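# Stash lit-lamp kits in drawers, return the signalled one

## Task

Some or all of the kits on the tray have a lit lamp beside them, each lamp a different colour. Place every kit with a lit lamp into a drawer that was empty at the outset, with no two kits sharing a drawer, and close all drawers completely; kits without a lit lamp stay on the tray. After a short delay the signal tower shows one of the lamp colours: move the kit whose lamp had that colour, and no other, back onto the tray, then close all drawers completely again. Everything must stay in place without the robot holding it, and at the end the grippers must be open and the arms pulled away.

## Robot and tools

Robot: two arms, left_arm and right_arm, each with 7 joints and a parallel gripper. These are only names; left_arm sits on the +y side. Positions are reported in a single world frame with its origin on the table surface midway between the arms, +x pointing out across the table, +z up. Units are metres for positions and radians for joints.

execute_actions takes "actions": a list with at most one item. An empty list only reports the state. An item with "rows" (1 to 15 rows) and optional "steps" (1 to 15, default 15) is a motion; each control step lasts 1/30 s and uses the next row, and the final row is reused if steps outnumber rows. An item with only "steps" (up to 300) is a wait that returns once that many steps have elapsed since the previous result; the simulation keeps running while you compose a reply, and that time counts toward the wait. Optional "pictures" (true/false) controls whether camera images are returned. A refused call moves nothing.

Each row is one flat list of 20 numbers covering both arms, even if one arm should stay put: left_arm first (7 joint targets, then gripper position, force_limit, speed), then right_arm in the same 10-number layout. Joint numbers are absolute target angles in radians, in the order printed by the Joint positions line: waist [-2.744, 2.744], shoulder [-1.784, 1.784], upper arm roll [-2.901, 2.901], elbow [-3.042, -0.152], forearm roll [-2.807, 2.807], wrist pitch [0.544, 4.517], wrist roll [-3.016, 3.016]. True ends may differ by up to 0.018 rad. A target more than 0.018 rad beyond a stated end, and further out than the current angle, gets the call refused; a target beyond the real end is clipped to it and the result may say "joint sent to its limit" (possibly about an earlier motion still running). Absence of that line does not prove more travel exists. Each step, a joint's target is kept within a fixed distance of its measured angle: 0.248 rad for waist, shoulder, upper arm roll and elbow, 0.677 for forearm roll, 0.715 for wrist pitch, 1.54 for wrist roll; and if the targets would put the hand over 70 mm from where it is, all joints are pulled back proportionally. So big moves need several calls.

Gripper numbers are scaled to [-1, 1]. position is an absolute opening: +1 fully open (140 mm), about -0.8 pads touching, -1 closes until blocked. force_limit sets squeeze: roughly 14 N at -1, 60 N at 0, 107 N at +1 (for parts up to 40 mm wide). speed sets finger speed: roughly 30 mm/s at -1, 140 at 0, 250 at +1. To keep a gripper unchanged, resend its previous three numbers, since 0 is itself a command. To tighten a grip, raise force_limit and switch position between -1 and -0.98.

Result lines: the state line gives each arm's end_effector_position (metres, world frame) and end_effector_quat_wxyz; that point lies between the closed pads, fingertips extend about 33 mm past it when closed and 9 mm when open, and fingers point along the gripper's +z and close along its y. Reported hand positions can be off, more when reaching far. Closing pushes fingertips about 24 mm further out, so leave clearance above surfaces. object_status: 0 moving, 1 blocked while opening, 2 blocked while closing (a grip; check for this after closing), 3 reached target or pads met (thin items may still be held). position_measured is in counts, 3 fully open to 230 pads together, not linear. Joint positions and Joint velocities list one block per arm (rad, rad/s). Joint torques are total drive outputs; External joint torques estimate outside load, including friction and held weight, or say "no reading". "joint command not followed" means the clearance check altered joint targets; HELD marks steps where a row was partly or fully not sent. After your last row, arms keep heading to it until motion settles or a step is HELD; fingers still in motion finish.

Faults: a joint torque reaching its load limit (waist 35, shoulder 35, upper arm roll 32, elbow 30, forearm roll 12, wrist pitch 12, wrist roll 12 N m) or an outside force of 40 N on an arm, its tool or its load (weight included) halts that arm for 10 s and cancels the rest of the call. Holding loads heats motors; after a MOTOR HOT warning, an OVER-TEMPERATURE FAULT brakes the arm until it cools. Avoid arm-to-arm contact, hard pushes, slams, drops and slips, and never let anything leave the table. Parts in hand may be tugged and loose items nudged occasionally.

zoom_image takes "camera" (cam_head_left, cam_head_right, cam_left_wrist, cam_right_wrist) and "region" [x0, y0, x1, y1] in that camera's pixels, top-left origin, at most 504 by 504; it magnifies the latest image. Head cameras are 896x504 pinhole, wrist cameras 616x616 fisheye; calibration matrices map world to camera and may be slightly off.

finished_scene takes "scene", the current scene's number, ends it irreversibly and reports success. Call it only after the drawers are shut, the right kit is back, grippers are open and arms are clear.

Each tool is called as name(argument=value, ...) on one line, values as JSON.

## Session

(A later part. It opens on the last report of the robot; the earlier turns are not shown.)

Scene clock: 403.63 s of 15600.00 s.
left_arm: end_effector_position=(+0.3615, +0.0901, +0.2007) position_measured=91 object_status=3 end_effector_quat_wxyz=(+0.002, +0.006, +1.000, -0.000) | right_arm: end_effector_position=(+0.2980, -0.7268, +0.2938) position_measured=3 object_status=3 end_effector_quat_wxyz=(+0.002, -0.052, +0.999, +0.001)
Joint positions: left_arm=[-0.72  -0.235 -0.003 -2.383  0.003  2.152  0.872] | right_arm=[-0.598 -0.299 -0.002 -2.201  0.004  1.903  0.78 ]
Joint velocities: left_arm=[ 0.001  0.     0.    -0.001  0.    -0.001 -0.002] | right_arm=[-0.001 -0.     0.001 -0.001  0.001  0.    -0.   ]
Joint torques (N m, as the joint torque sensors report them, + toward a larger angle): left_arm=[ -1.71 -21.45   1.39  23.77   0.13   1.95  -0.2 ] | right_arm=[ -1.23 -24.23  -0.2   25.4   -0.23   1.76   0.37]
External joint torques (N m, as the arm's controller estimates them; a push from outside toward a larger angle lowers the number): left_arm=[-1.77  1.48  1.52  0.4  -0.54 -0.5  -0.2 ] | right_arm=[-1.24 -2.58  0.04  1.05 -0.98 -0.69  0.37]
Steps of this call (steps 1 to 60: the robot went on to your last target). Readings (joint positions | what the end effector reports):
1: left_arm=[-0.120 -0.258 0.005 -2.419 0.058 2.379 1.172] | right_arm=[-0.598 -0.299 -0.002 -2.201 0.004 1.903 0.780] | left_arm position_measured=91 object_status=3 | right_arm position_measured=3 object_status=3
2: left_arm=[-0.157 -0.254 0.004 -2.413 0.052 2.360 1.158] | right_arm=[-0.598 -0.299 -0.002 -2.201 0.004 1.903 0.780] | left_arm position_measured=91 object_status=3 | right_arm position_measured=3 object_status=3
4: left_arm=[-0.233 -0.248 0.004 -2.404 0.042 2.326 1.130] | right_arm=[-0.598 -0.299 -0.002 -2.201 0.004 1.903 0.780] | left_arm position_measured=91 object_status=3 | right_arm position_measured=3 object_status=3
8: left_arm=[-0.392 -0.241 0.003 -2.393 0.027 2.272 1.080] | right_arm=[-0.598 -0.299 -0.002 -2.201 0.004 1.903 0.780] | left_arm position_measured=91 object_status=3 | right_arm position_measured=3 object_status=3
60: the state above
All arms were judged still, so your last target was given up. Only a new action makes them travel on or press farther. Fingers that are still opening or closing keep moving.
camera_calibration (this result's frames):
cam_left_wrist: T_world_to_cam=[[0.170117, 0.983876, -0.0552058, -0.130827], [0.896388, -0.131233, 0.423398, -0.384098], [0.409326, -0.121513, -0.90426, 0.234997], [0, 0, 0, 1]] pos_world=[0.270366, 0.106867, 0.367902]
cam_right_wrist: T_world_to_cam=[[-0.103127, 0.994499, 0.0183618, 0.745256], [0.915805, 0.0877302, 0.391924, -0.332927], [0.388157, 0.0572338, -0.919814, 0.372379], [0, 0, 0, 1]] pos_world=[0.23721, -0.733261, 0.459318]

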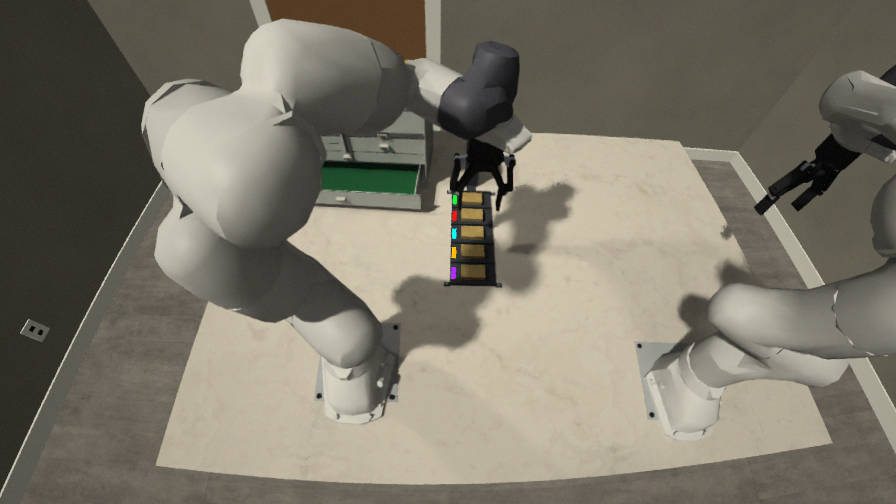

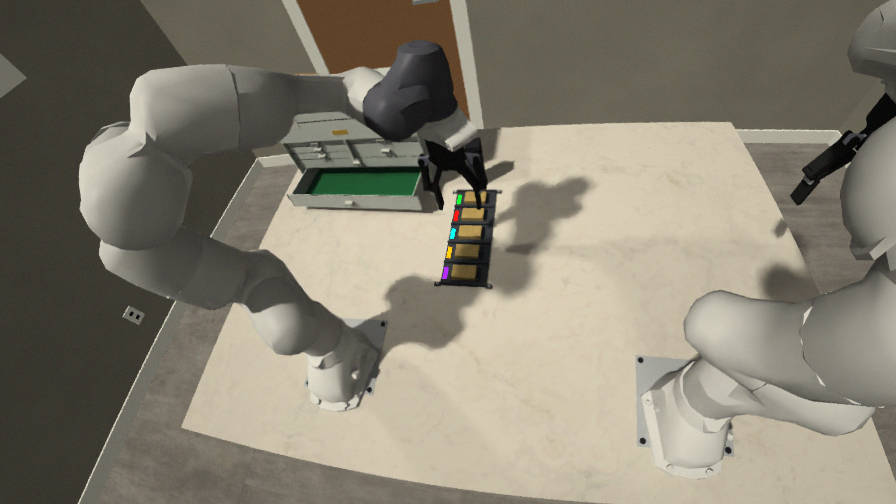

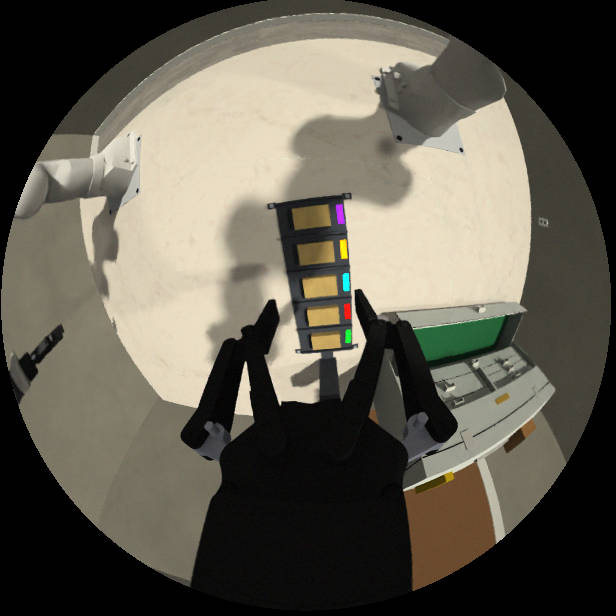

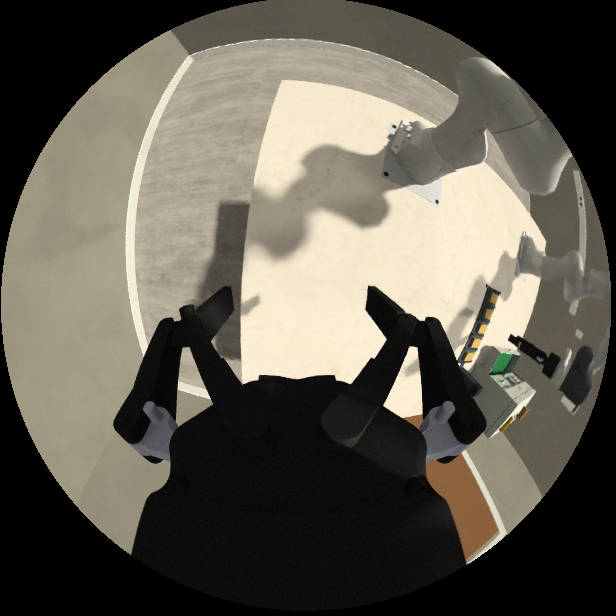

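execute_actions(actions=[{"rows":[[-0.541,0.282,0,-2.048,0,2.33,1.046,0.5,-0.4,0,-0.6,-0.3,0,-2.2,0,1.9,0.785,1,0,0]],"steps":15}], pictures=false)

execute_actions(actions=[{"steps":45}])

Scene clock: 434.80 s of 15600.00 s.
left_arm: end_effector_position=(+0.5057, +0.1026, +0.0803) position_measured=66 object_status=3 end_effector_quat_wxyz=(-0.018, -0.027, +0.999, +0.013) | right_arm: end_effector_position=(+0.2980, -0.7268, +0.2938) position_measured=3 object_status=3 end_effector_quat_wxyz=(+0.002, -0.052, +0.999, +0.001)
Joint positions: left_arm=[-0.542  0.285  0.001 -2.063  0.002  2.304  0.988] | right_arm=[-0.598 -0.299 -0.002 -2.201  0.004  1.903  0.78 ]
Joint velocities: left_arm=[ 0.008  0.105 -0.002  0.058 -0.002  0.101  0.167] | right_arm=[ 0.    -0.001 -0.     0.     0.001 -0.    -0.   ]
Joint torques (N m, as the joint torque sensors report them, + toward a larger angle): left_arm=[  0.22 -46.16  -0.43  27.37   0.2    4.05   0.38] | right_arm=[ -0.44 -23.6   -0.52  25.78  -0.29   1.81   0.36]
External joint torques (N m, as the arm's controller estimates them; a push from outside toward a larger angle lowers the number): left_arm=[ 1.69  1.73  0.99  0.8  -0.43  0.96  0.38] | right_arm=[-0.44 -1.92 -0.26  1.41 -1.05 -0.64  0.36]
Steps of this call (steps 1 to 90: nothing new was sent; then 27.67 s passed at rest; steps 91 to 105: all 15 steps of this action). Readings (joint positions | what the end effector reports):
91: left_arm=[-0.706 -0.213 -0.009 -2.358 0.002 2.160 0.877] | right_arm=[-0.598 -0.299 -0.002 -2.201 0.004 1.903 0.780] | left_arm position_measured=91 object_status=0 | right_arm position_measured=3 object_status=3
92: left_arm=[-0.686 -0.179 -0.010 -2.321 0.002 2.173 0.884] | right_arm=[-0.598 -0.299 -0.002 -2.201 0.004 1.903 0.780] | left_arm position_measured=84 object_status=0 | right_arm position_measured=3 object_status=3
94: left_arm=[-0.646 -0.105 -0.009 -2.244 0.002 2.198 0.899] | right_arm=[-0.598 -0.299 -0.002 -2.201 0.004 1.903 0.780] | left_arm position_measured=69 object_status=0 | right_arm position_measured=3 object_status=3
98: left_arm=[-0.581 0.083 -0.004 -2.107 0.002 2.254 0.933] | right_arm=[-0.598 -0.299 -0.002 -2.201 0.004 1.903 0.780] | left_arm position_measured=66 object_status=0 | right_arm position_measured=3 object_status=3
105: the state above

Scene clock: 436.30 s of 15600.00 s.
left_arm: end_effector_position=(+0.5186, +0.0951, +0.0890) position_measured=66 object_status=3 end_effector_quat_wxyz=(-0.002, -0.002, +1.000, +0.002) | right_arm: end_effector_position=(+0.2980, -0.7268, +0.2938) position_measured=3 object_status=3 end_effector_quat_wxyz=(+0.002, -0.052, +0.999, +0.001)
Joint positions: left_arm=[-0.542  0.283  0.001 -2.049  0.002  2.326  1.039] | right_arm=[-0.598 -0.299 -0.002 -2.201  0.004  1.903  0.78 ]
Joint velocities: left_arm=[ 0.001  0.001 -0.001 -0.     0.    -0.     0.001] | right_arm=[-0.    -0.    -0.    -0.     0.     0.    -0.001]
Joint torques (N m, as the joint torque sensors report them, + toward a larger angle): left_arm=[ -0.2  -39.46  -0.05  22.13   0.26   3.12   0.4 ] | right_arm=[ -1.01 -23.28  -0.19  25.24  -0.23   1.8    0.38]
External joint torques (N m, as the arm's controller estimates them; a push from outside toward a larger angle lowers the number): left_arm=[-0.26 -0.73 -0.37  0.43 -0.32  0.72  0.4 ] | right_arm=[-0.95 -1.61  0.14  0.91 -0.98 -0.65  0.38]
Steps of this call (steps 1 to 30: the robot went on to your last target; steps 31 to 45: nothing new was sent). Readings (joint positions | what the end effector reports):
1: left_arm=[-0.542 0.287 0.001 -2.061 0.002 2.307 0.994] | right_arm=[-0.598 -0.299 -0.002 -2.201 0.004 1.903 0.780] | left_arm position_measured=66 object_status=3 | right_arm position_measured=3 object_status=3
2: left_arm=[-0.542 0.287 0.001 -2.058 0.002 2.310 0.998] | right_arm=[-0.598 -0.299 -0.002 -2.201 0.004 1.903 0.780] | left_arm position_measured=66 object_status=3 | right_arm position_measured=3 object_status=3
4: left_arm=[-0.542 0.285 0.001 -2.053 0.002 2.316 1.006] | right_arm=[-0.598 -0.299 -0.002 -2.201 0.004 1.903 0.780] | left_arm position_measured=66 object_status=3 | right_arm position_measured=3 object_status=3
8: left_arm=[-0.542 0.283 0.001 -2.049 0.002 2.322 1.018] | right_arm=[-0.598 -0.299 -0.002 -2.201 0.004 1.903 0.780] | left_arm position_measured=66 object_status=3 | right_arm position_measured=3 object_status=3
45: the state above
All arms were judged still, so your last target was given up. Only a new action makes them travel on or press farther. Fingers that are still opening or closing keep moving.
camera_calibration (this result's frames):
cam_left_wrist: T_world_to_cam=[[0.155384, 0.986499, -0.0517176, -0.161608], [0.902066, -0.120356, 0.414477, -0.480131], [0.402657, -0.111056, -0.908589, 0.0732162], [0, 0, 0, 1]] pos_world=[0.428741, 0.109771, 0.257169]
cam_right_wrist: T_world_to_cam=[[-0.103126, 0.994499, 0.0183541, 0.745259], [0.915804, 0.087732, 0.391925, -0.332927], [0.388159, 0.0572263, -0.919814, 0.372378], [0, 0, 0, 1]] pos_world=[0.23721, -0.733261, 0.459322]

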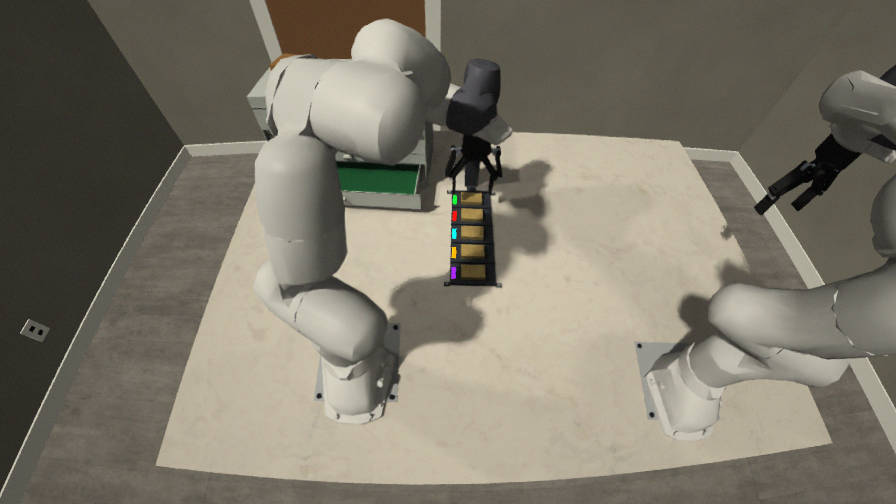

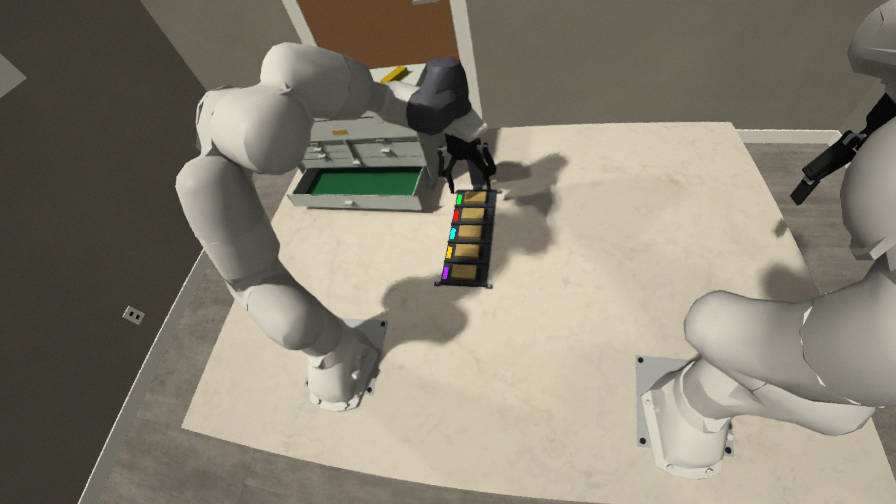

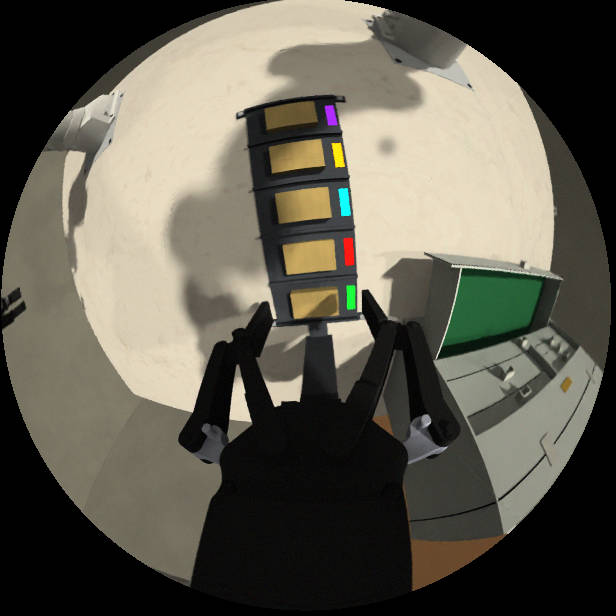

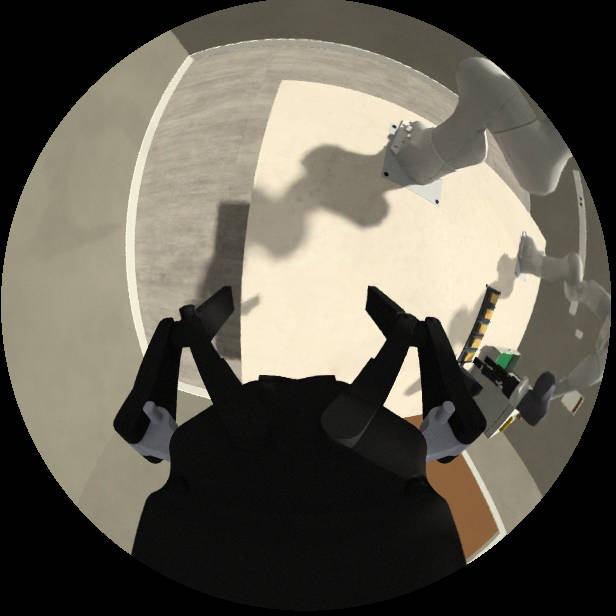

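execute_actions(actions=[{"rows":[[-0.539,0.30,0,-2.045,0,2.345,1.048,0.5,-0.4,0,-0.6,-0.3,0,-2.2,0,1.9,0.785,1,0,0],[-0.538,0.318,0,-2.043,0,2.361,1.049,0.5,-0.4,0,-0.6,-0.3,0,-2.2,0,1.9,0.785,1,0,0],[-0.537,0.336,0,-2.04,0,2.376,1.05,0.5,-0.4,0,-0.6,-0.3,0,-2.2,0,1.9,0.785,1,0,0],[-0.535,0.354,0,-2.038,0,2.392,1.051,0.5,-0.4,0,-0.6,-0.3,0,-2.2,0,1.9,0.785,1,0,0],[-0.534,0.372,0,-2.035,0,2.407,1.053,0.5,-0.4,0,-0.6,-0.3,0,-2.2,0,1.9,0.785,1,0,0],[-0.5325,0.39,0,-2.033,0,2.423,1.054,0.5,-0.4,0,-0.6,-0.3,0,-2.2,0,1.9,0.785,1,0,0]],"steps":15}], pictures=false)

execute_actions(actions=[{"steps":30}])

Scene clock: 466.60 s of 15600.00 s.
left_arm: end_effector_position=(+0.5252, +0.0961, +0.0379) position_measured=66 object_status=3 end_effector_quat_wxyz=(-0.007, -0.002, +1.000, +0.005) | right_arm: end_effector_position=(+0.2980, -0.7268, +0.2938) position_measured=3 object_status=3 end_effector_quat_wxyz=(+0.002, -0.052, +0.999, +0.001)
Joint positions: left_arm=[-0.535  0.391  0.001 -2.035  0.002  2.41   1.045] | right_arm=[-0.598 -0.299 -0.002 -2.201  0.004  1.903  0.78 ]
Joint velocities: left_arm=[ 0.    -0.     0.001  0.013 -0.     0.056  0.006] | right_arm=[ 0.     0.001  0.001 -0.    -0.    -0.    -0.001]
Joint torques (N m, as the joint torque sensors report them, + toward a larger angle): left_arm=[  0.76 -42.25  -0.51  20.83   0.13   3.     0.38] | right_arm=[ -1.06 -23.67  -0.5   25.33  -0.24   1.77   0.39]
External joint torques (N m, as the arm's controller estimates them; a push from outside toward a larger angle lowers the number): left_arm=[ 0.74 -1.64 -0.88  0.53 -0.39  0.69  0.38] | right_arm=[-1.05 -1.99 -0.23  0.97 -0.99 -0.68  0.39]
Steps of this call (steps 1 to 90: nothing new was sent; then 26.80 s passed at rest; steps 91 to 105: all 15 steps of this action). Readings (joint positions | what the end effector reports):
91: left_arm=[-0.542 0.285 0.001 -2.048 0.002 2.328 1.039] | right_arm=[-0.598 -0.299 -0.002 -2.201 0.004 1.903 0.780] | left_arm position_measured=66 object_status=3 | right_arm position_measured=3 object_status=3
92: left_arm=[-0.542 0.291 0.001 -2.045 0.002 2.334 1.040] | right_arm=[-0.598 -0.299 -0.002 -2.201 0.004 1.903 0.780] | left_arm position_measured=66 object_status=3 | right_arm position_measured=3 object_status=3
94: left_arm=[-0.541 0.314 0.001 -2.039 0.002 2.350 1.041] | right_arm=[-0.598 -0.299 -0.002 -2.201 0.004 1.903 0.780] | left_arm position_measured=66 object_status=3 | right_arm position_measured=3 object_status=3
98: left_arm=[-0.536 0.375 0.001 -2.036 0.002 2.386 1.043] | right_arm=[-0.598 -0.299 -0.002 -2.201 0.004 1.903 0.780] | left_arm position_measured=66 object_status=3 | right_arm position_measured=3 object_status=3
105: the state above

Scene clock: 467.60 s of 15600.00 s.
left_arm: end_effector_position=(+0.5281, +0.0944, +0.0390) position_measured=66 object_status=3 end_effector_quat_wxyz=(-0.003, -0.001, +1.000, +0.003) | right_arm: end_effector_position=(+0.2980, -0.7268, +0.2938) position_measured=3 object_status=3 end_effector_quat_wxyz=(+0.002, -0.052, +0.999, +0.001)
Joint positions: left_arm=[-0.535  0.391  0.001 -2.034  0.002  2.419  1.047] | right_arm=[-0.598 -0.299 -0.002 -2.201  0.004  1.903  0.78 ]
Joint velocities: left_arm=[-0.001  0.     0.     0.     0.001 -0.001 -0.001] | right_arm=[-0.002  0.001  0.001  0.    -0.    -0.    -0.001]
Joint torques (N m, as the joint torque sensors report them, + toward a larger angle): left_arm=[  0.53 -41.71  -0.19  20.98   0.27   3.14   0.46] | right_arm=[ -1.12 -23.74  -0.18  25.62  -0.19   1.81   0.37]
External joint torques (N m, as the arm's controller estimates them; a push from outside toward a larger angle lowers the number): left_arm=[ 0.49 -0.6  -0.6   0.21 -0.25  0.71  0.46] | right_arm=[-1.06 -2.13  0.14  1.26 -0.95 -0.65  0.37]
Steps of this call (steps 1 to 15: the robot went on to your last target; steps 16 to 30: nothing new was sent). Readings (joint positions | what the end effector reports):
1: left_arm=[-0.535 0.391 0.001 -2.035 0.002 2.411 1.045] | right_arm=[-0.598 -0.299 -0.002 -2.201 0.004 1.903 0.780] | left_arm position_measured=66 object_status=3 | right_arm position_measured=3 object_status=3
2: left_arm=[-0.535 0.391 0.001 -2.035 0.002 2.413 1.046] | right_arm=[-0.598 -0.299 -0.002 -2.201 0.004 1.903 0.780] | left_arm position_measured=66 object_status=3 | right_arm position_measured=3 object_status=3
4: left_arm=[-0.535 0.391 0.001 -2.035 0.002 2.415 1.046] | right_arm=[-0.598 -0.299 -0.002 -2.201 0.004 1.903 0.780] | left_arm position_measured=66 object_status=3 | right_arm position_measured=3 object_status=3
8: left_arm=[-0.535 0.391 0.001 -2.035 0.002 2.417 1.046] | right_arm=[-0.598 -0.299 -0.002 -2.201 0.004 1.903 0.780] | left_arm position_measured=66 object_status=3 | right_arm position_measured=3 object_status=3
30: the state above
All arms were judged still, so your last target was given up. Only a new action makes them travel on or press farther. Fingers that are still opening or closing keep moving.
camera_calibration (this result's frames):
cam_left_wrist: T_world_to_cam=[[0.156766, 0.986283, -0.051673, -0.165699], [0.902045, -0.121679, 0.414135, -0.467884], [0.402167, -0.111534, -0.908747, 0.0241593], [0, 0, 0, 1]] pos_world=[0.438312, 0.109189, 0.20716]
cam_right_wrist: T_world_to_cam=[[-0.103124, 0.994499, 0.0183476, 0.745262], [0.915804, 0.0877333, 0.391926, -0.332928], [0.388161, 0.0572199, -0.919814, 0.372376], [0, 0, 0, 1]] pos_world=[0.237209, -0.733261, 0.459326]

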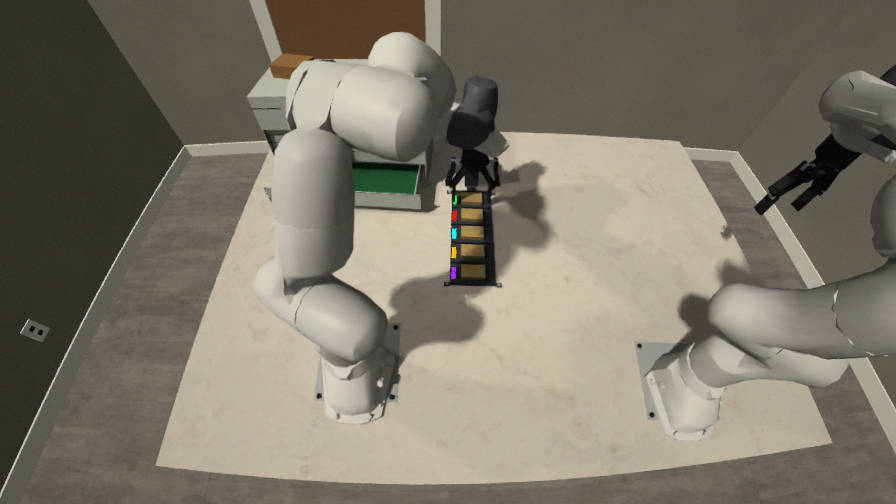

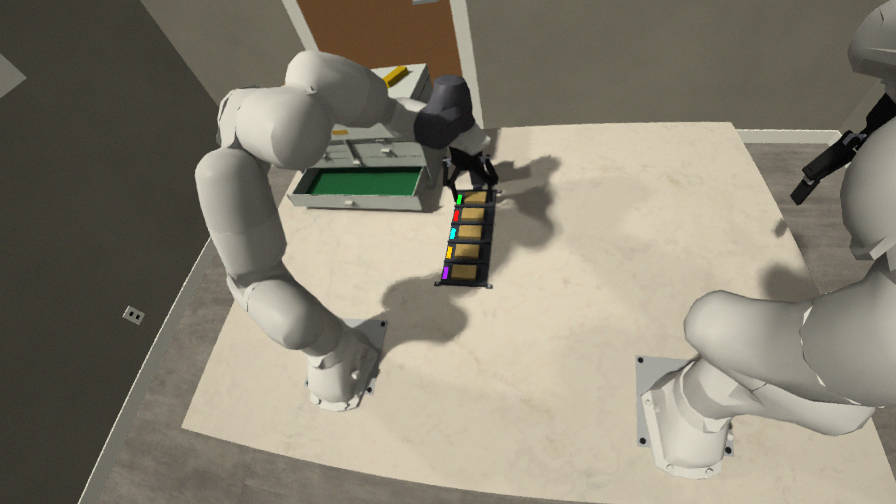

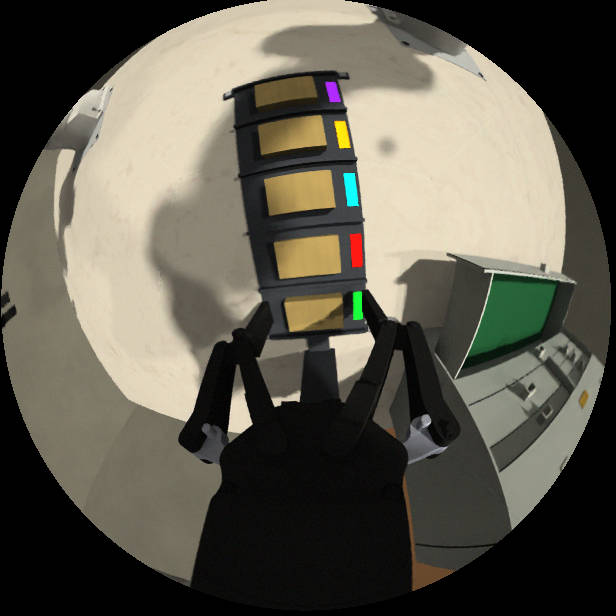

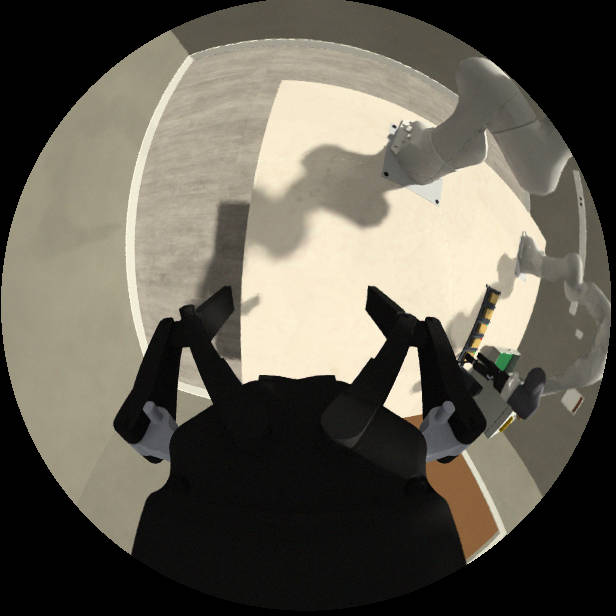

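execute_actions(actions=[{"rows":[[-0.5325,0.405,0,-2.031,0,2.436,1.054,0.5,-0.4,0,-0.6,-0.3,0,-2.2,0,1.9,0.785,1,0,0]],"steps":15}], pictures=false)

execute_actions(actions=[{"rows":[[-0.5325,0.405,0,-2.031,0,2.436,1.054,-1,-0.2,-0.6,-0.6,-0.3,0,-2.2,0,1.9,0.785,1,0,0]],"steps":15}], pictures=false)

execute_actions(actions=[{"steps":20}])

Scene clock: 476.87 s of 15600.00 s.
left_arm: end_effector_position=(+0.5294, +0.0937, +0.0337) position_measured=66 object_status=3 end_effector_quat_wxyz=(-0.001, -0.001, +1.000, +0.002) | right_arm: end_effector_position=(+0.2980, -0.7268, +0.2938) position_measured=3 object_status=3 end_effector_quat_wxyz=(+0.002, -0.052, +0.999, +0.001)
Joint positions: left_arm=[-0.535  0.403  0.001 -2.032  0.002  2.431  1.047] | right_arm=[-0.598 -0.299 -0.002 -2.201  0.004  1.903  0.78 ]
Joint velocities: left_arm=[ 0.001 -0.002 -0.001 -0.    -0.001  0.004  0.   ] | right_arm=[ 0.     0.002 -0.     0.001 -0.    -0.002  0.   ]
Joint torques (N m, as the joint torque sensors report them, + toward a larger angle): left_arm=[  1.26 -40.11  -0.28  21.     0.22   3.03   0.4 ] | right_arm=[ -0.73 -23.48  -0.66  25.36  -0.18   1.8    0.48]
External joint torques (N m, as the arm's controller estimates them; a push from outside toward a larger angle lowers the number): left_arm=[ 1.24  1.3  -0.66  0.34 -0.3   0.6   0.4 ] | right_arm=[-0.74 -1.84 -0.43  1.   -0.93 -0.65  0.48]
Steps of this call (steps 1 to 90: nothing new was sent; then 5.77 s passed at rest; steps 91 to 105: all 15 steps of this action). Readings (joint positions | what the end effector reports):
91: left_arm=[-0.535 0.393 0.001 -2.033 0.002 2.421 1.047] | right_arm=[-0.598 -0.299 -0.002 -2.201 0.004 1.903 0.780] | left_arm position_measured=66 object_status=3 | right_arm position_measured=3 object_status=3
92: left_arm=[-0.535 0.396 0.001 -2.032 0.002 2.423 1.047] | right_arm=[-0.598 -0.299 -0.002 -2.201 0.004 1.903 0.780] | left_arm position_measured=66 object_status=3 | right_arm position_measured=3 object_status=3
94: left_arm=[-0.535 0.400 0.001 -2.032 0.002 2.426 1.047] | right_arm=[-0.598 -0.299 -0.002 -2.201 0.004 1.903 0.780] | left_arm position_measured=66 object_status=3 | right_arm position_measured=3 object_status=3
98: left_arm=[-0.535 0.403 0.001 -2.032 0.002 2.429 1.047] | right_arm=[-0.598 -0.299 -0.002 -2.201 0.004 1.903 0.780] | left_arm position_measured=66 object_status=3 | right_arm position_measured=3 object_status=3
105: the state above

Scene clock: 477.37 s of 15600.00 s.
left_arm: end_effector_position=(+0.5298, +0.0934, +0.0338) position_measured=122 object_status=0 end_effector_quat_wxyz=(-0.001, -0.001, +1.000, +0.002) | right_arm: end_effector_position=(+0.2980, -0.7268, +0.2938) position_measured=3 object_status=3 end_effector_quat_wxyz=(+0.002, -0.052, +0.999, +0.001)
Joint positions: left_arm=[-0.535  0.403  0.001 -2.032  0.002  2.432  1.047] | right_arm=[-0.598 -0.299 -0.002 -2.201  0.004  1.903  0.78 ]
Joint velocities: left_arm=[0.001 0.002 0.001 0.005 0.001 0.005 0.001] | right_arm=[-0.    -0.003  0.    -0.001  0.     0.001 -0.002]
Joint torques (N m, as the joint torque sensors report them, + toward a larger angle): left_arm=[  0.82 -40.4   -0.21  20.7    0.13   3.03   0.46] | right_arm=[ -0.97 -23.53  -0.89  25.48  -0.29   1.81   0.39]
External joint torques (N m, as the arm's controller estimates them; a push from outside toward a larger angle lowers the number): left_arm=[ 0.56  0.73 -0.79  0.27 -0.36  0.6   0.45] | right_arm=[-1.   -1.75 -0.66  1.05 -1.04 -0.65  0.39]
Steps of this call (steps 1 to 15: all 15 steps of this action). Readings (joint positions | what the end effector reports):
1: left_arm=[-0.535 0.403 0.001 -2.032 0.002 2.431 1.047] | right_arm=[-0.598 -0.299 -0.002 -2.201 0.004 1.903 0.780] | left_arm position_measured=66 object_status=0 | right_arm position_measured=3 object_status=3
2: left_arm=[-0.535 0.403 0.001 -2.032 0.002 2.431 1.047] | right_arm=[-0.598 -0.299 -0.002 -2.201 0.004 1.903 0.780] | left_arm position_measured=70 object_status=0 | right_arm position_measured=3 object_status=3
4: left_arm=[-0.535 0.403 0.001 -2.032 0.002 2.431 1.047] | right_arm=[-0.598 -0.299 -0.002 -2.201 0.004 1.903 0.780] | left_arm position_measured=78 object_status=0 | right_arm position_measured=3 object_status=3
8: left_arm=[-0.535 0.403 0.001 -2.032 0.002 2.432 1.047] | right_arm=[-0.598 -0.299 -0.002 -2.201 0.004 1.903 0.780] | left_arm position_measured=94 object_status=0 | right_arm position_measured=3 object_status=3
15: the state above

Scene clock: 478.03 s of 15600.00 s.
left_arm: end_effector_position=(+0.5302, +0.0933, +0.0343) position_measured=132 object_status=2 end_effector_quat_wxyz=(-0.001, -0.001, +1.000, +0.001) | right_arm: end_effector_position=(+0.2980, -0.7268, +0.2938) position_measured=3 object_status=3 end_effector_quat_wxyz=(+0.002, -0.052, +0.999, +0.001)
Joint positions: left_arm=[-0.535  0.403  0.001 -2.032  0.002  2.432  1.047] | right_arm=[-0.598 -0.299 -0.002 -2.201  0.004  1.903  0.78 ]
Joint velocities: left_arm=[-0.001  0.001 -0.    -0.    -0.001  0.001  0.   ] | right_arm=[-0.001  0.     0.001  0.    -0.    -0.    -0.001]
Joint torques (N m, as the joint torque sensors report them, + toward a larger angle): left_arm=[  0.63 -39.96  -0.23  20.72   0.22   3.16   0.41] | right_arm=[ -0.98 -23.31  -0.36  25.61  -0.22   1.84   0.37]
External joint torques (N m, as the arm's controller estimates them; a push from outside toward a larger angle lowers the number): left_arm=[ 0.72  1.28 -0.52  0.1  -0.3   0.73  0.41] | right_arm=[-0.96 -1.57 -0.08  1.19 -0.97 -0.62  0.37]
Steps of this call (steps 1 to 15: the robot went on to your last target; steps 16 to 20: nothing new was sent). Readings (joint positions | what the end effector reports):
1: left_arm=[-0.535 0.403 0.001 -2.032 0.002 2.432 1.047] | right_arm=[-0.598 -0.299 -0.002 -2.201 0.004 1.903 0.780] | left_arm position_measured=126 object_status=0 | right_arm position_measured=3 object_status=3
2: left_arm=[-0.535 0.403 0.001 -2.032 0.002 2.432 1.047] | right_arm=[-0.598 -0.299 -0.002 -2.201 0.004 1.903 0.780] | left_arm position_measured=130 object_status=0 | right_arm position_measured=3 object_status=3
4: left_arm=[-0.535 0.403 0.001 -2.032 0.002 2.432 1.047] | right_arm=[-0.598 -0.299 -0.002 -2.201 0.004 1.903 0.780] | left_arm position_measured=132 object_status=0 | right_arm position_measured=3 object_status=3
8: left_arm=[-0.535 0.403 0.001 -2.032 0.002 2.432 1.047] | right_arm=[-0.598 -0.299 -0.002 -2.201 0.004 1.903 0.780] | left_arm position_measured=132 object_status=2 | right_arm position_measured=3 object_status=3
20: the state above
All arms were judged still, so your last target was given up. Only a new action makes them travel on or press farther. Fingers that are still opening or closing keep moving.
camera_calibration (this result's frames):
cam_left_wrist: T_world_to_cam=[[0.157038, 0.986148, -0.0534019, -0.165189], [0.900393, -0.120747, 0.417986, -0.467343], [0.405748, -0.113722, -0.906882, 0.0171818], [0, 0, 0, 1]] pos_world=[0.439762, 0.108424, 0.202103]
cam_right_wrist: T_world_to_cam=[[-0.103123, 0.994499, 0.0183407, 0.745265], [0.915803, 0.0877351, 0.391928, -0.332929], [0.388163, 0.0572134, -0.919813, 0.372375], [0, 0, 0, 1]] pos_world=[0.237209, -0.733261, 0.45933]

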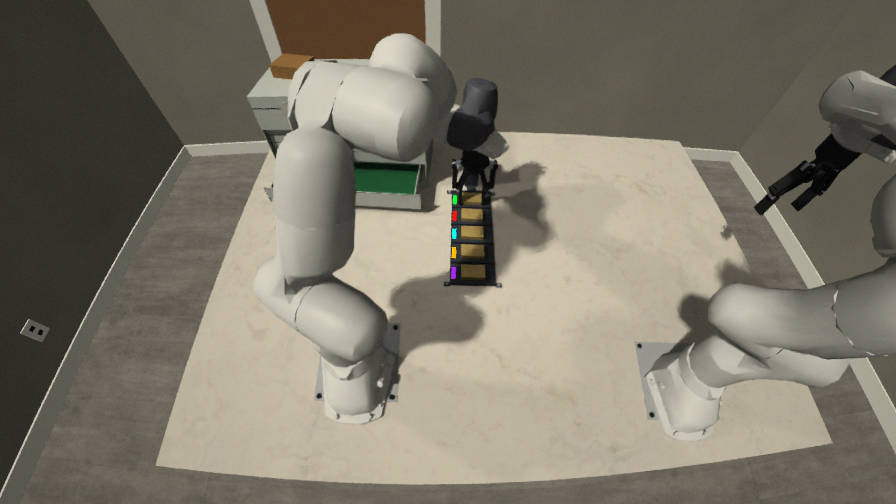

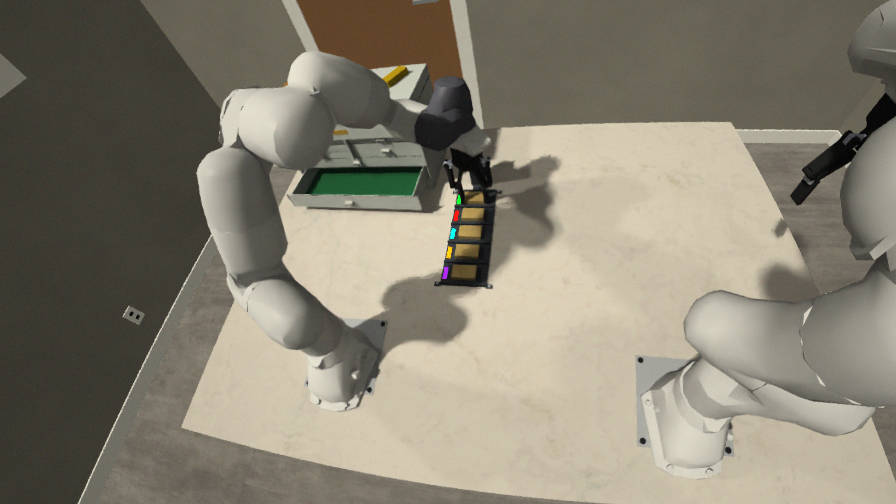

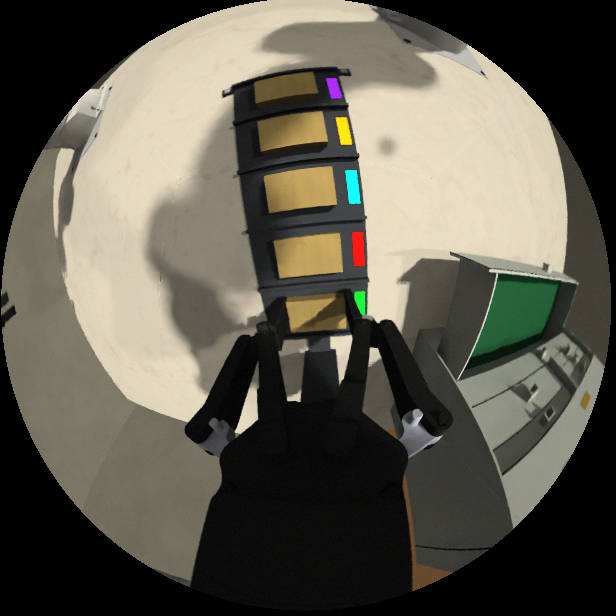

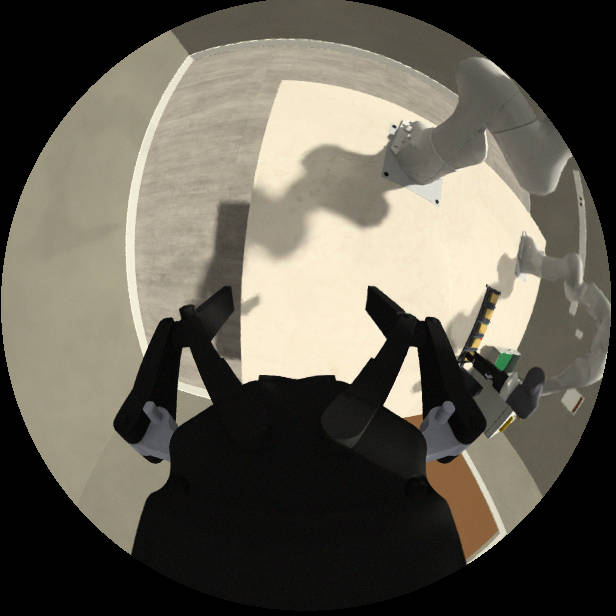

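execute_actions(actions=[{"rows":[[-0.535,0.37,0,-2.035,0,2.405,1.054,-1,-0.2,-0.6,-0.6,-0.3,0,-2.2,0,1.9,0.785,1,0,0],[-0.535,0.37,0,-2.035,0,2.405,1.054,-1,-0.2,-0.6,-0.6,-0.3,0,-2.2,0,1.9,0.785,1,0,0],[-0.535,0.33,0,-2.04,0,2.37,1.054,-1,-0.2,-0.6,-0.6,-0.3,0,-2.2,0,1.9,0.785,1,0,0],[-0.535,0.33,0,-2.04,0,2.37,1.054,-1,-0.2,-0.6,-0.6,-0.3,0,-2.2,0,1.9,0.785,1,0,0],[-0.535,0.282,0,-2.048,0,2.33,1.054,-1,-0.2,-0.6,-0.6,-0.3,0,-2.2,0,1.9,0.785,1,0,0],[-0.535,0.282,0,-2.048,0,2.33,1.054,-1,-0.2,-0.6,-0.6,-0.3,0,-2.2,0,1.9,0.785,1,0,0],[-0.535,0.282,0,-2.048,0,2.33,1.054,-1,-0.2,-0.6,-0.6,-0.3,0,-2.2,0,1.9,0.785,1,0,0],[-0.535,0.282,0,-2.048,0,2.33,1.054,-1,-0.2,-0.6,-0.6,-0.3,0,-2.2,0,1.9,0.785,1,0,0],[-0.535,-0.12,0,-2.26,0,2.14,1.054,-1,-0.2,-0.6,-0.6,-0.3,0,-2.2,0,1.9,0.785,1,0,0]],"steps":15}], pictures=false)

execute_actions(actions=[{"steps":15}], pictures=false)

execute_actions(actions=[{"rows":[[0.045,-0.12,0,-2.26,0,2.14,1.70,-1,-0.2,-0.6,-0.6,-0.3,0,-2.2,0,1.9,0.785,1,0,0]],"steps":15}], pictures=false)

execute_actions(actions=[{"steps":40}])

Scene clock: 512.70 s of 15600.00 s.
left_arm: end_effector_position=(+0.4668, +0.1296, +0.1787) position_measured=132 object_status=2 end_effector_quat_wxyz=(+0.012, -0.001, +1.000, -0.006) | right_arm: end_effector_position=(+0.2980, -0.7268, +0.2938) position_measured=3 object_status=3 end_effector_quat_wxyz=(+0.002, -0.052, +0.999, +0.001)
Joint positions: left_arm=[-0.535 -0.04   0.001 -2.234  0.002  2.221  1.047] | right_arm=[-0.598 -0.299 -0.002 -2.201  0.004  1.903  0.78 ]
Joint velocities: left_arm=[-0.001 -1.296 -0.    -0.186  0.001 -0.457  0.001] | right_arm=[-0.001  0.     0.001  0.001  0.     0.001  0.003]
Joint torques (N m, as the joint torque sensors report them, + toward a larger angle): left_arm=[ -0.1  -12.79  -1.04  16.87   0.34   1.65   0.42] | right_arm=[ -1.27 -23.68  -0.22  25.42  -0.18   1.78   0.35]
External joint torques (N m, as the arm's controller estimates them; a push from outside toward a larger angle lowers the number): left_arm=[ 0.26 -2.   -0.63 -0.38 -0.34 -0.36  0.44] | right_arm=[-1.31 -2.12 -0.01  1.07 -0.94 -0.68  0.35]
Steps of this call (steps 1 to 90: nothing new was sent; then 31.17 s passed at rest; steps 91 to 105: all 15 steps of this action). Readings (joint positions | what the end effector reports):
91: left_arm=[-0.535 0.399 0.001 -2.034 0.002 2.428 1.047] | right_arm=[-0.598 -0.299 -0.002 -2.201 0.004 1.903 0.780] | left_arm position_measured=132 object_status=2 | right_arm position_measured=3 object_status=3
92: left_arm=[-0.535 0.392 0.001 -2.036 0.002 2.424 1.047] | right_arm=[-0.598 -0.299 -0.002 -2.201 0.004 1.903 0.780] | left_arm position_measured=132 object_status=2 | right_arm position_measured=3 object_status=3
94: left_arm=[-0.535 0.366 0.001 -2.041 0.002 2.406 1.047] | right_arm=[-0.598 -0.299 -0.002 -2.201 0.004 1.903 0.780] | left_arm position_measured=132 object_status=2 | right_arm position_measured=3 object_status=3
98: left_arm=[-0.535 0.296 0.001 -2.045 0.002 2.367 1.047] | right_arm=[-0.598 -0.299 -0.002 -2.201 0.004 1.903 0.780] | left_arm position_measured=132 object_status=2 | right_arm position_measured=3 object_status=3
105: the state above

Scene clock: 513.20 s of 15600.00 s.
left_arm: end_effector_position=(+0.4461, +0.1415, +0.2012) position_measured=132 object_status=2 end_effector_quat_wxyz=(+0.004, -0.001, +1.000, -0.001) | right_arm: end_effector_position=(+0.2980, -0.7268, +0.2938) position_measured=3 object_status=3 end_effector_quat_wxyz=(+0.002, -0.052, +0.999, +0.001)
Joint positions: left_arm=[-0.535 -0.12   0.001 -2.26   0.002  2.147  1.047] | right_arm=[-0.598 -0.299 -0.002 -2.201  0.004  1.903  0.78 ]
Joint velocities: left_arm=[-0.001 -0.001  0.     0.    -0.001 -0.025 -0.   ] | right_arm=[ 0.001  0.    -0.001 -0.001  0.    -0.001  0.   ]
Joint torques (N m, as the joint torque sensors report them, + toward a larger angle): left_arm=[ -0.17 -28.18   0.11  23.22   0.33   2.22   0.4 ] | right_arm=[ -0.81 -23.64  -0.81  25.15  -0.22   1.75   0.36]
External joint torques (N m, as the arm's controller estimates them; a push from outside toward a larger angle lowers the number): left_arm=[-0.13 -1.04  0.26 -0.3  -0.35 -0.25  0.4 ] | right_arm=[-0.86 -2.13 -0.61  0.92 -0.98 -0.69  0.36]
Steps of this call (steps 1 to 15: the robot went on to your last target). Readings (joint positions | what the end effector reports):
1: left_arm=[-0.535 -0.076 0.001 -2.238 0.002 2.208 1.047] | right_arm=[-0.598 -0.299 -0.002 -2.201 0.004 1.903 0.780] | left_arm position_measured=132 object_status=2 | right_arm position_measured=3 object_status=3
2: left_arm=[-0.535 -0.099 0.001 -2.239 0.002 2.198 1.047] | right_arm=[-0.598 -0.299 -0.002 -2.201 0.004 1.903 0.780] | left_arm position_measured=132 object_status=2 | right_arm position_measured=3 object_status=3
4: left_arm=[-0.535 -0.120 0.001 -2.244 0.002 2.183 1.047] | right_arm=[-0.598 -0.299 -0.002 -2.201 0.004 1.903 0.780] | left_arm position_measured=132 object_status=2 | right_arm position_measured=3 object_status=3
8: left_arm=[-0.535 -0.121 0.001 -2.256 0.002 2.161 1.047] | right_arm=[-0.598 -0.299 -0.002 -2.201 0.004 1.903 0.780] | left_arm position_measured=132 object_status=2 | right_arm position_measured=3 object_status=3
15: the state above

Scene clock: 513.70 s of 15600.00 s.
left_arm: end_effector_position=(+0.5110, +0.4151, +0.2009) position_measured=132 object_status=2 end_effector_quat_wxyz=(+0.003, -0.073, +0.997, +0.000) | right_arm: end_effector_position=(+0.2980, -0.7268, +0.2938) position_measured=3 object_status=3 end_effector_quat_wxyz=(+0.002, -0.052, +0.999, +0.001)
Joint positions: left_arm=[ 0.025 -0.12   0.009 -2.26   0.002  2.145  1.472] | right_arm=[-0.598 -0.299 -0.002 -2.201  0.004  1.903  0.78 ]
Joint velocities: left_arm=[ 0.453  0.     0.085  0.    -0.002 -0.014  0.731] | right_arm=[-0.    -0.    -0.001  0.     0.    -0.     0.   ]
Joint torques (N m, as the joint torque sensors report them, + toward a larger angle): left_arm=[-10.3  -27.06  -9.89  22.31   0.56   2.03   0.72] | right_arm=[ -0.75 -23.5   -0.71  25.44  -0.24   1.84   0.3 ]
External joint torques (N m, as the arm's controller estimates them; a push from outside toward a larger angle lowers the number): left_arm=[ 0.68  0.03  1.43 -1.07  0.11 -0.4   0.75] | right_arm=[-0.75 -1.79 -0.45  1.04 -0.99 -0.62  0.3 ]
Steps of this call (steps 1 to 15: all 15 steps of this action). Readings (joint positions | what the end effector reports):
1: left_arm=[-0.509 -0.120 -0.013 -2.260 0.002 2.147 1.082] | right_arm=[-0.598 -0.299 -0.002 -2.201 0.004 1.903 0.780] | left_arm position_measured=132 object_status=2 | right_arm position_measured=3 object_status=3
2: left_arm=[-0.474 -0.120 -0.017 -2.260 0.002 2.147 1.116] | right_arm=[-0.598 -0.299 -0.002 -2.201 0.004 1.903 0.780] | left_arm position_measured=132 object_status=2 | right_arm position_measured=3 object_status=3
4: left_arm=[-0.395 -0.120 -0.015 -2.260 0.002 2.147 1.177] | right_arm=[-0.598 -0.299 -0.002 -2.201 0.004 1.903 0.780] | left_arm position_measured=132 object_status=2 | right_arm position_measured=3 object_status=3
8: left_arm=[-0.228 -0.120 -0.009 -2.260 0.002 2.147 1.281] | right_arm=[-0.598 -0.299 -0.002 -2.201 0.004 1.903 0.780] | left_arm position_measured=132 object_status=2 | right_arm position_measured=3 object_status=3
15: the state above

Scene clock: 515.03 s of 15600.00 s.
left_arm: end_effector_position=(+0.5099, +0.4216, +0.2007) position_measured=132 object_status=2 end_effector_quat_wxyz=(+0.001, +0.030, +1.000, +0.001) | right_arm: end_effector_position=(+0.2980, -0.7268, +0.2938) position_measured=3 object_status=3 end_effector_quat_wxyz=(+0.002, -0.052, +0.999, +0.001)
Joint positions: left_arm=[ 0.045 -0.12   0.003 -2.26   0.002  2.143  1.69 ] | right_arm=[-0.598 -0.299 -0.002 -2.201  0.004  1.903  0.78 ]
Joint velocities: left_arm=[-0.    -0.001  0.002 -0.     0.001  0.     0.011] | right_arm=[-0.001  0.001  0.    -0.     0.001 -0.     0.002]
Joint torques (N m, as the joint torque sensors report them, + toward a larger angle): left_arm=[ -0.22 -26.98  -1.11  23.38   0.52   2.07   0.45] | right_arm=[ -0.84 -23.78  -0.31  25.86  -0.27   1.76   0.36]
External joint torques (N m, as the arm's controller estimates them; a push from outside toward a larger angle lowers the number): left_arm=[-0.3   0.05 -1.07  0.01 -0.19 -0.35  0.45] | right_arm=[-0.79 -2.24 -0.01  1.55 -1.02 -0.69  0.36]
Steps of this call (steps 1 to 40: the robot went on to your last target). Readings (joint positions | what the end effector reports):
1: left_arm=[0.037 -0.120 0.011 -2.260 0.002 2.145 1.495] | right_arm=[-0.598 -0.299 -0.002 -2.201 0.004 1.903 0.780] | left_arm position_measured=132 object_status=2 | right_arm position_measured=3 object_status=3
2: left_arm=[0.042 -0.120 0.011 -2.260 0.002 2.145 1.516] | right_arm=[-0.598 -0.299 -0.002 -2.201 0.004 1.903 0.780] | left_arm position_measured=132 object_status=2 | right_arm position_measured=3 object_status=3
4: left_arm=[0.045 -0.120 0.009 -2.260 0.002 2.144 1.551] | right_arm=[-0.598 -0.299 -0.002 -2.201 0.004 1.903 0.780] | left_arm position_measured=132 object_status=2 | right_arm position_measured=3 object_status=3
8: left_arm=[0.045 -0.120 0.003 -2.260 0.002 2.144 1.601] | right_arm=[-0.598 -0.299 -0.002 -2.201 0.004 1.903 0.780] | left_arm position_measured=132 object_status=2 | right_arm position_measured=3 object_status=3
40: the state above
camera_calibration (this result's frames):
cam_left_wrist: T_world_to_cam=[[0.217171, 0.974629, -0.0541829, -0.502539], [0.889839, -0.174849, 0.421444, -0.451475], [0.401278, -0.13974, -0.905234, 0.226564], [0, 0, 0, 1]] pos_world=[0.419962, 0.442509, 0.368136]
cam_right_wrist: T_world_to_cam=[[-0.103122, 0.9945, 0.0183345, 0.745267], [0.915803, 0.0877365, 0.391928, -0.332929], [0.388164, 0.0572074, -0.919813, 0.372374], [0, 0, 0, 1]] pos_world=[0.237209, -0.73326, 0.459334]

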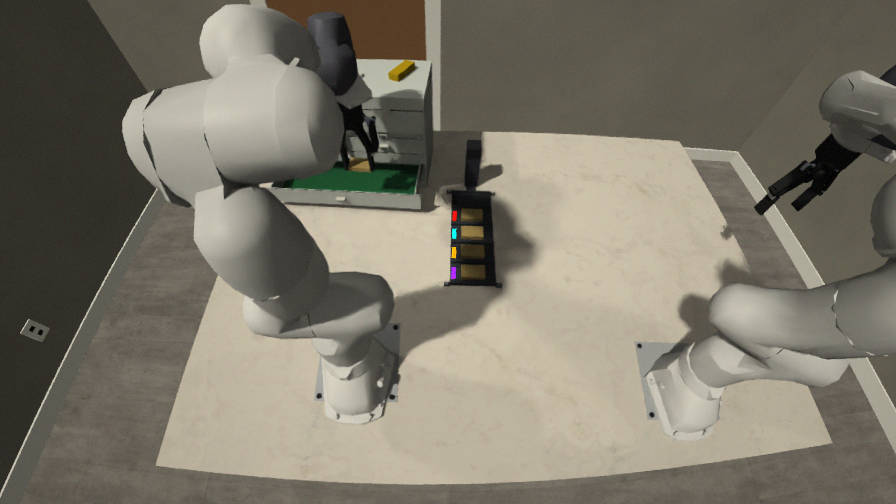

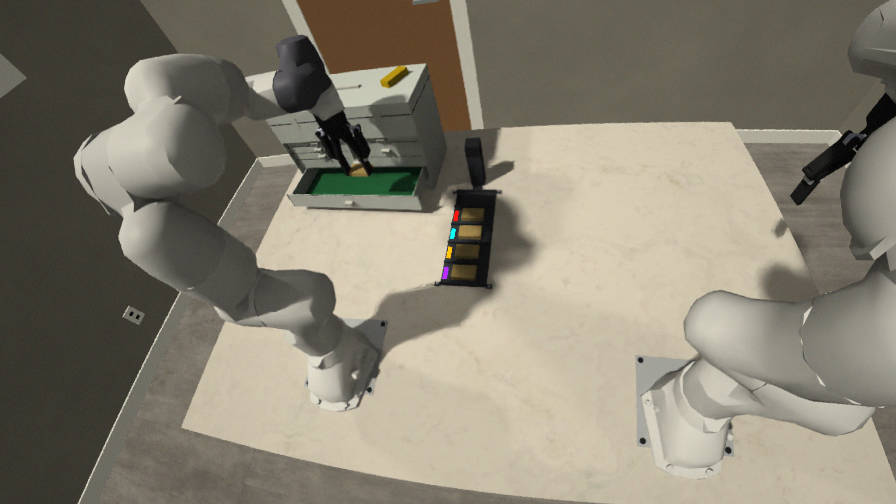

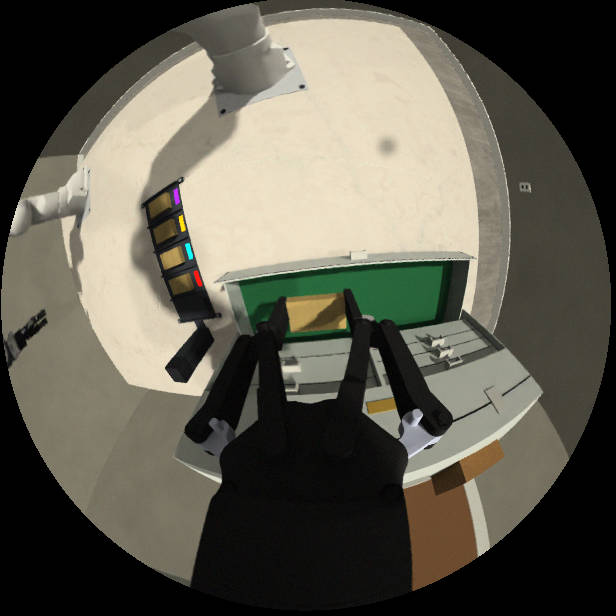

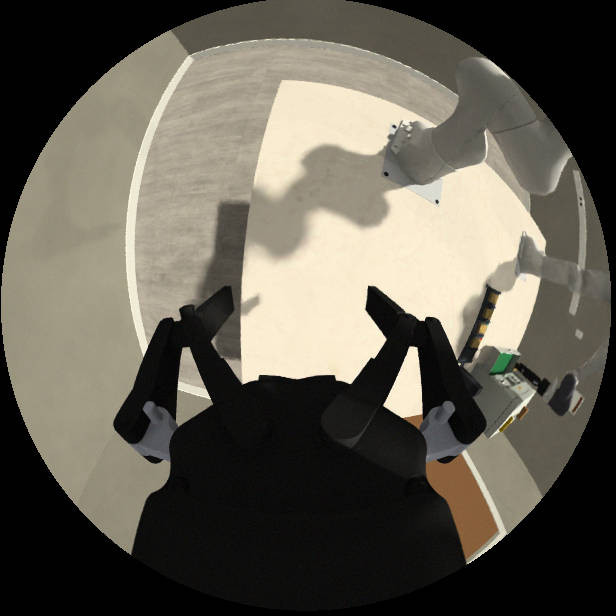

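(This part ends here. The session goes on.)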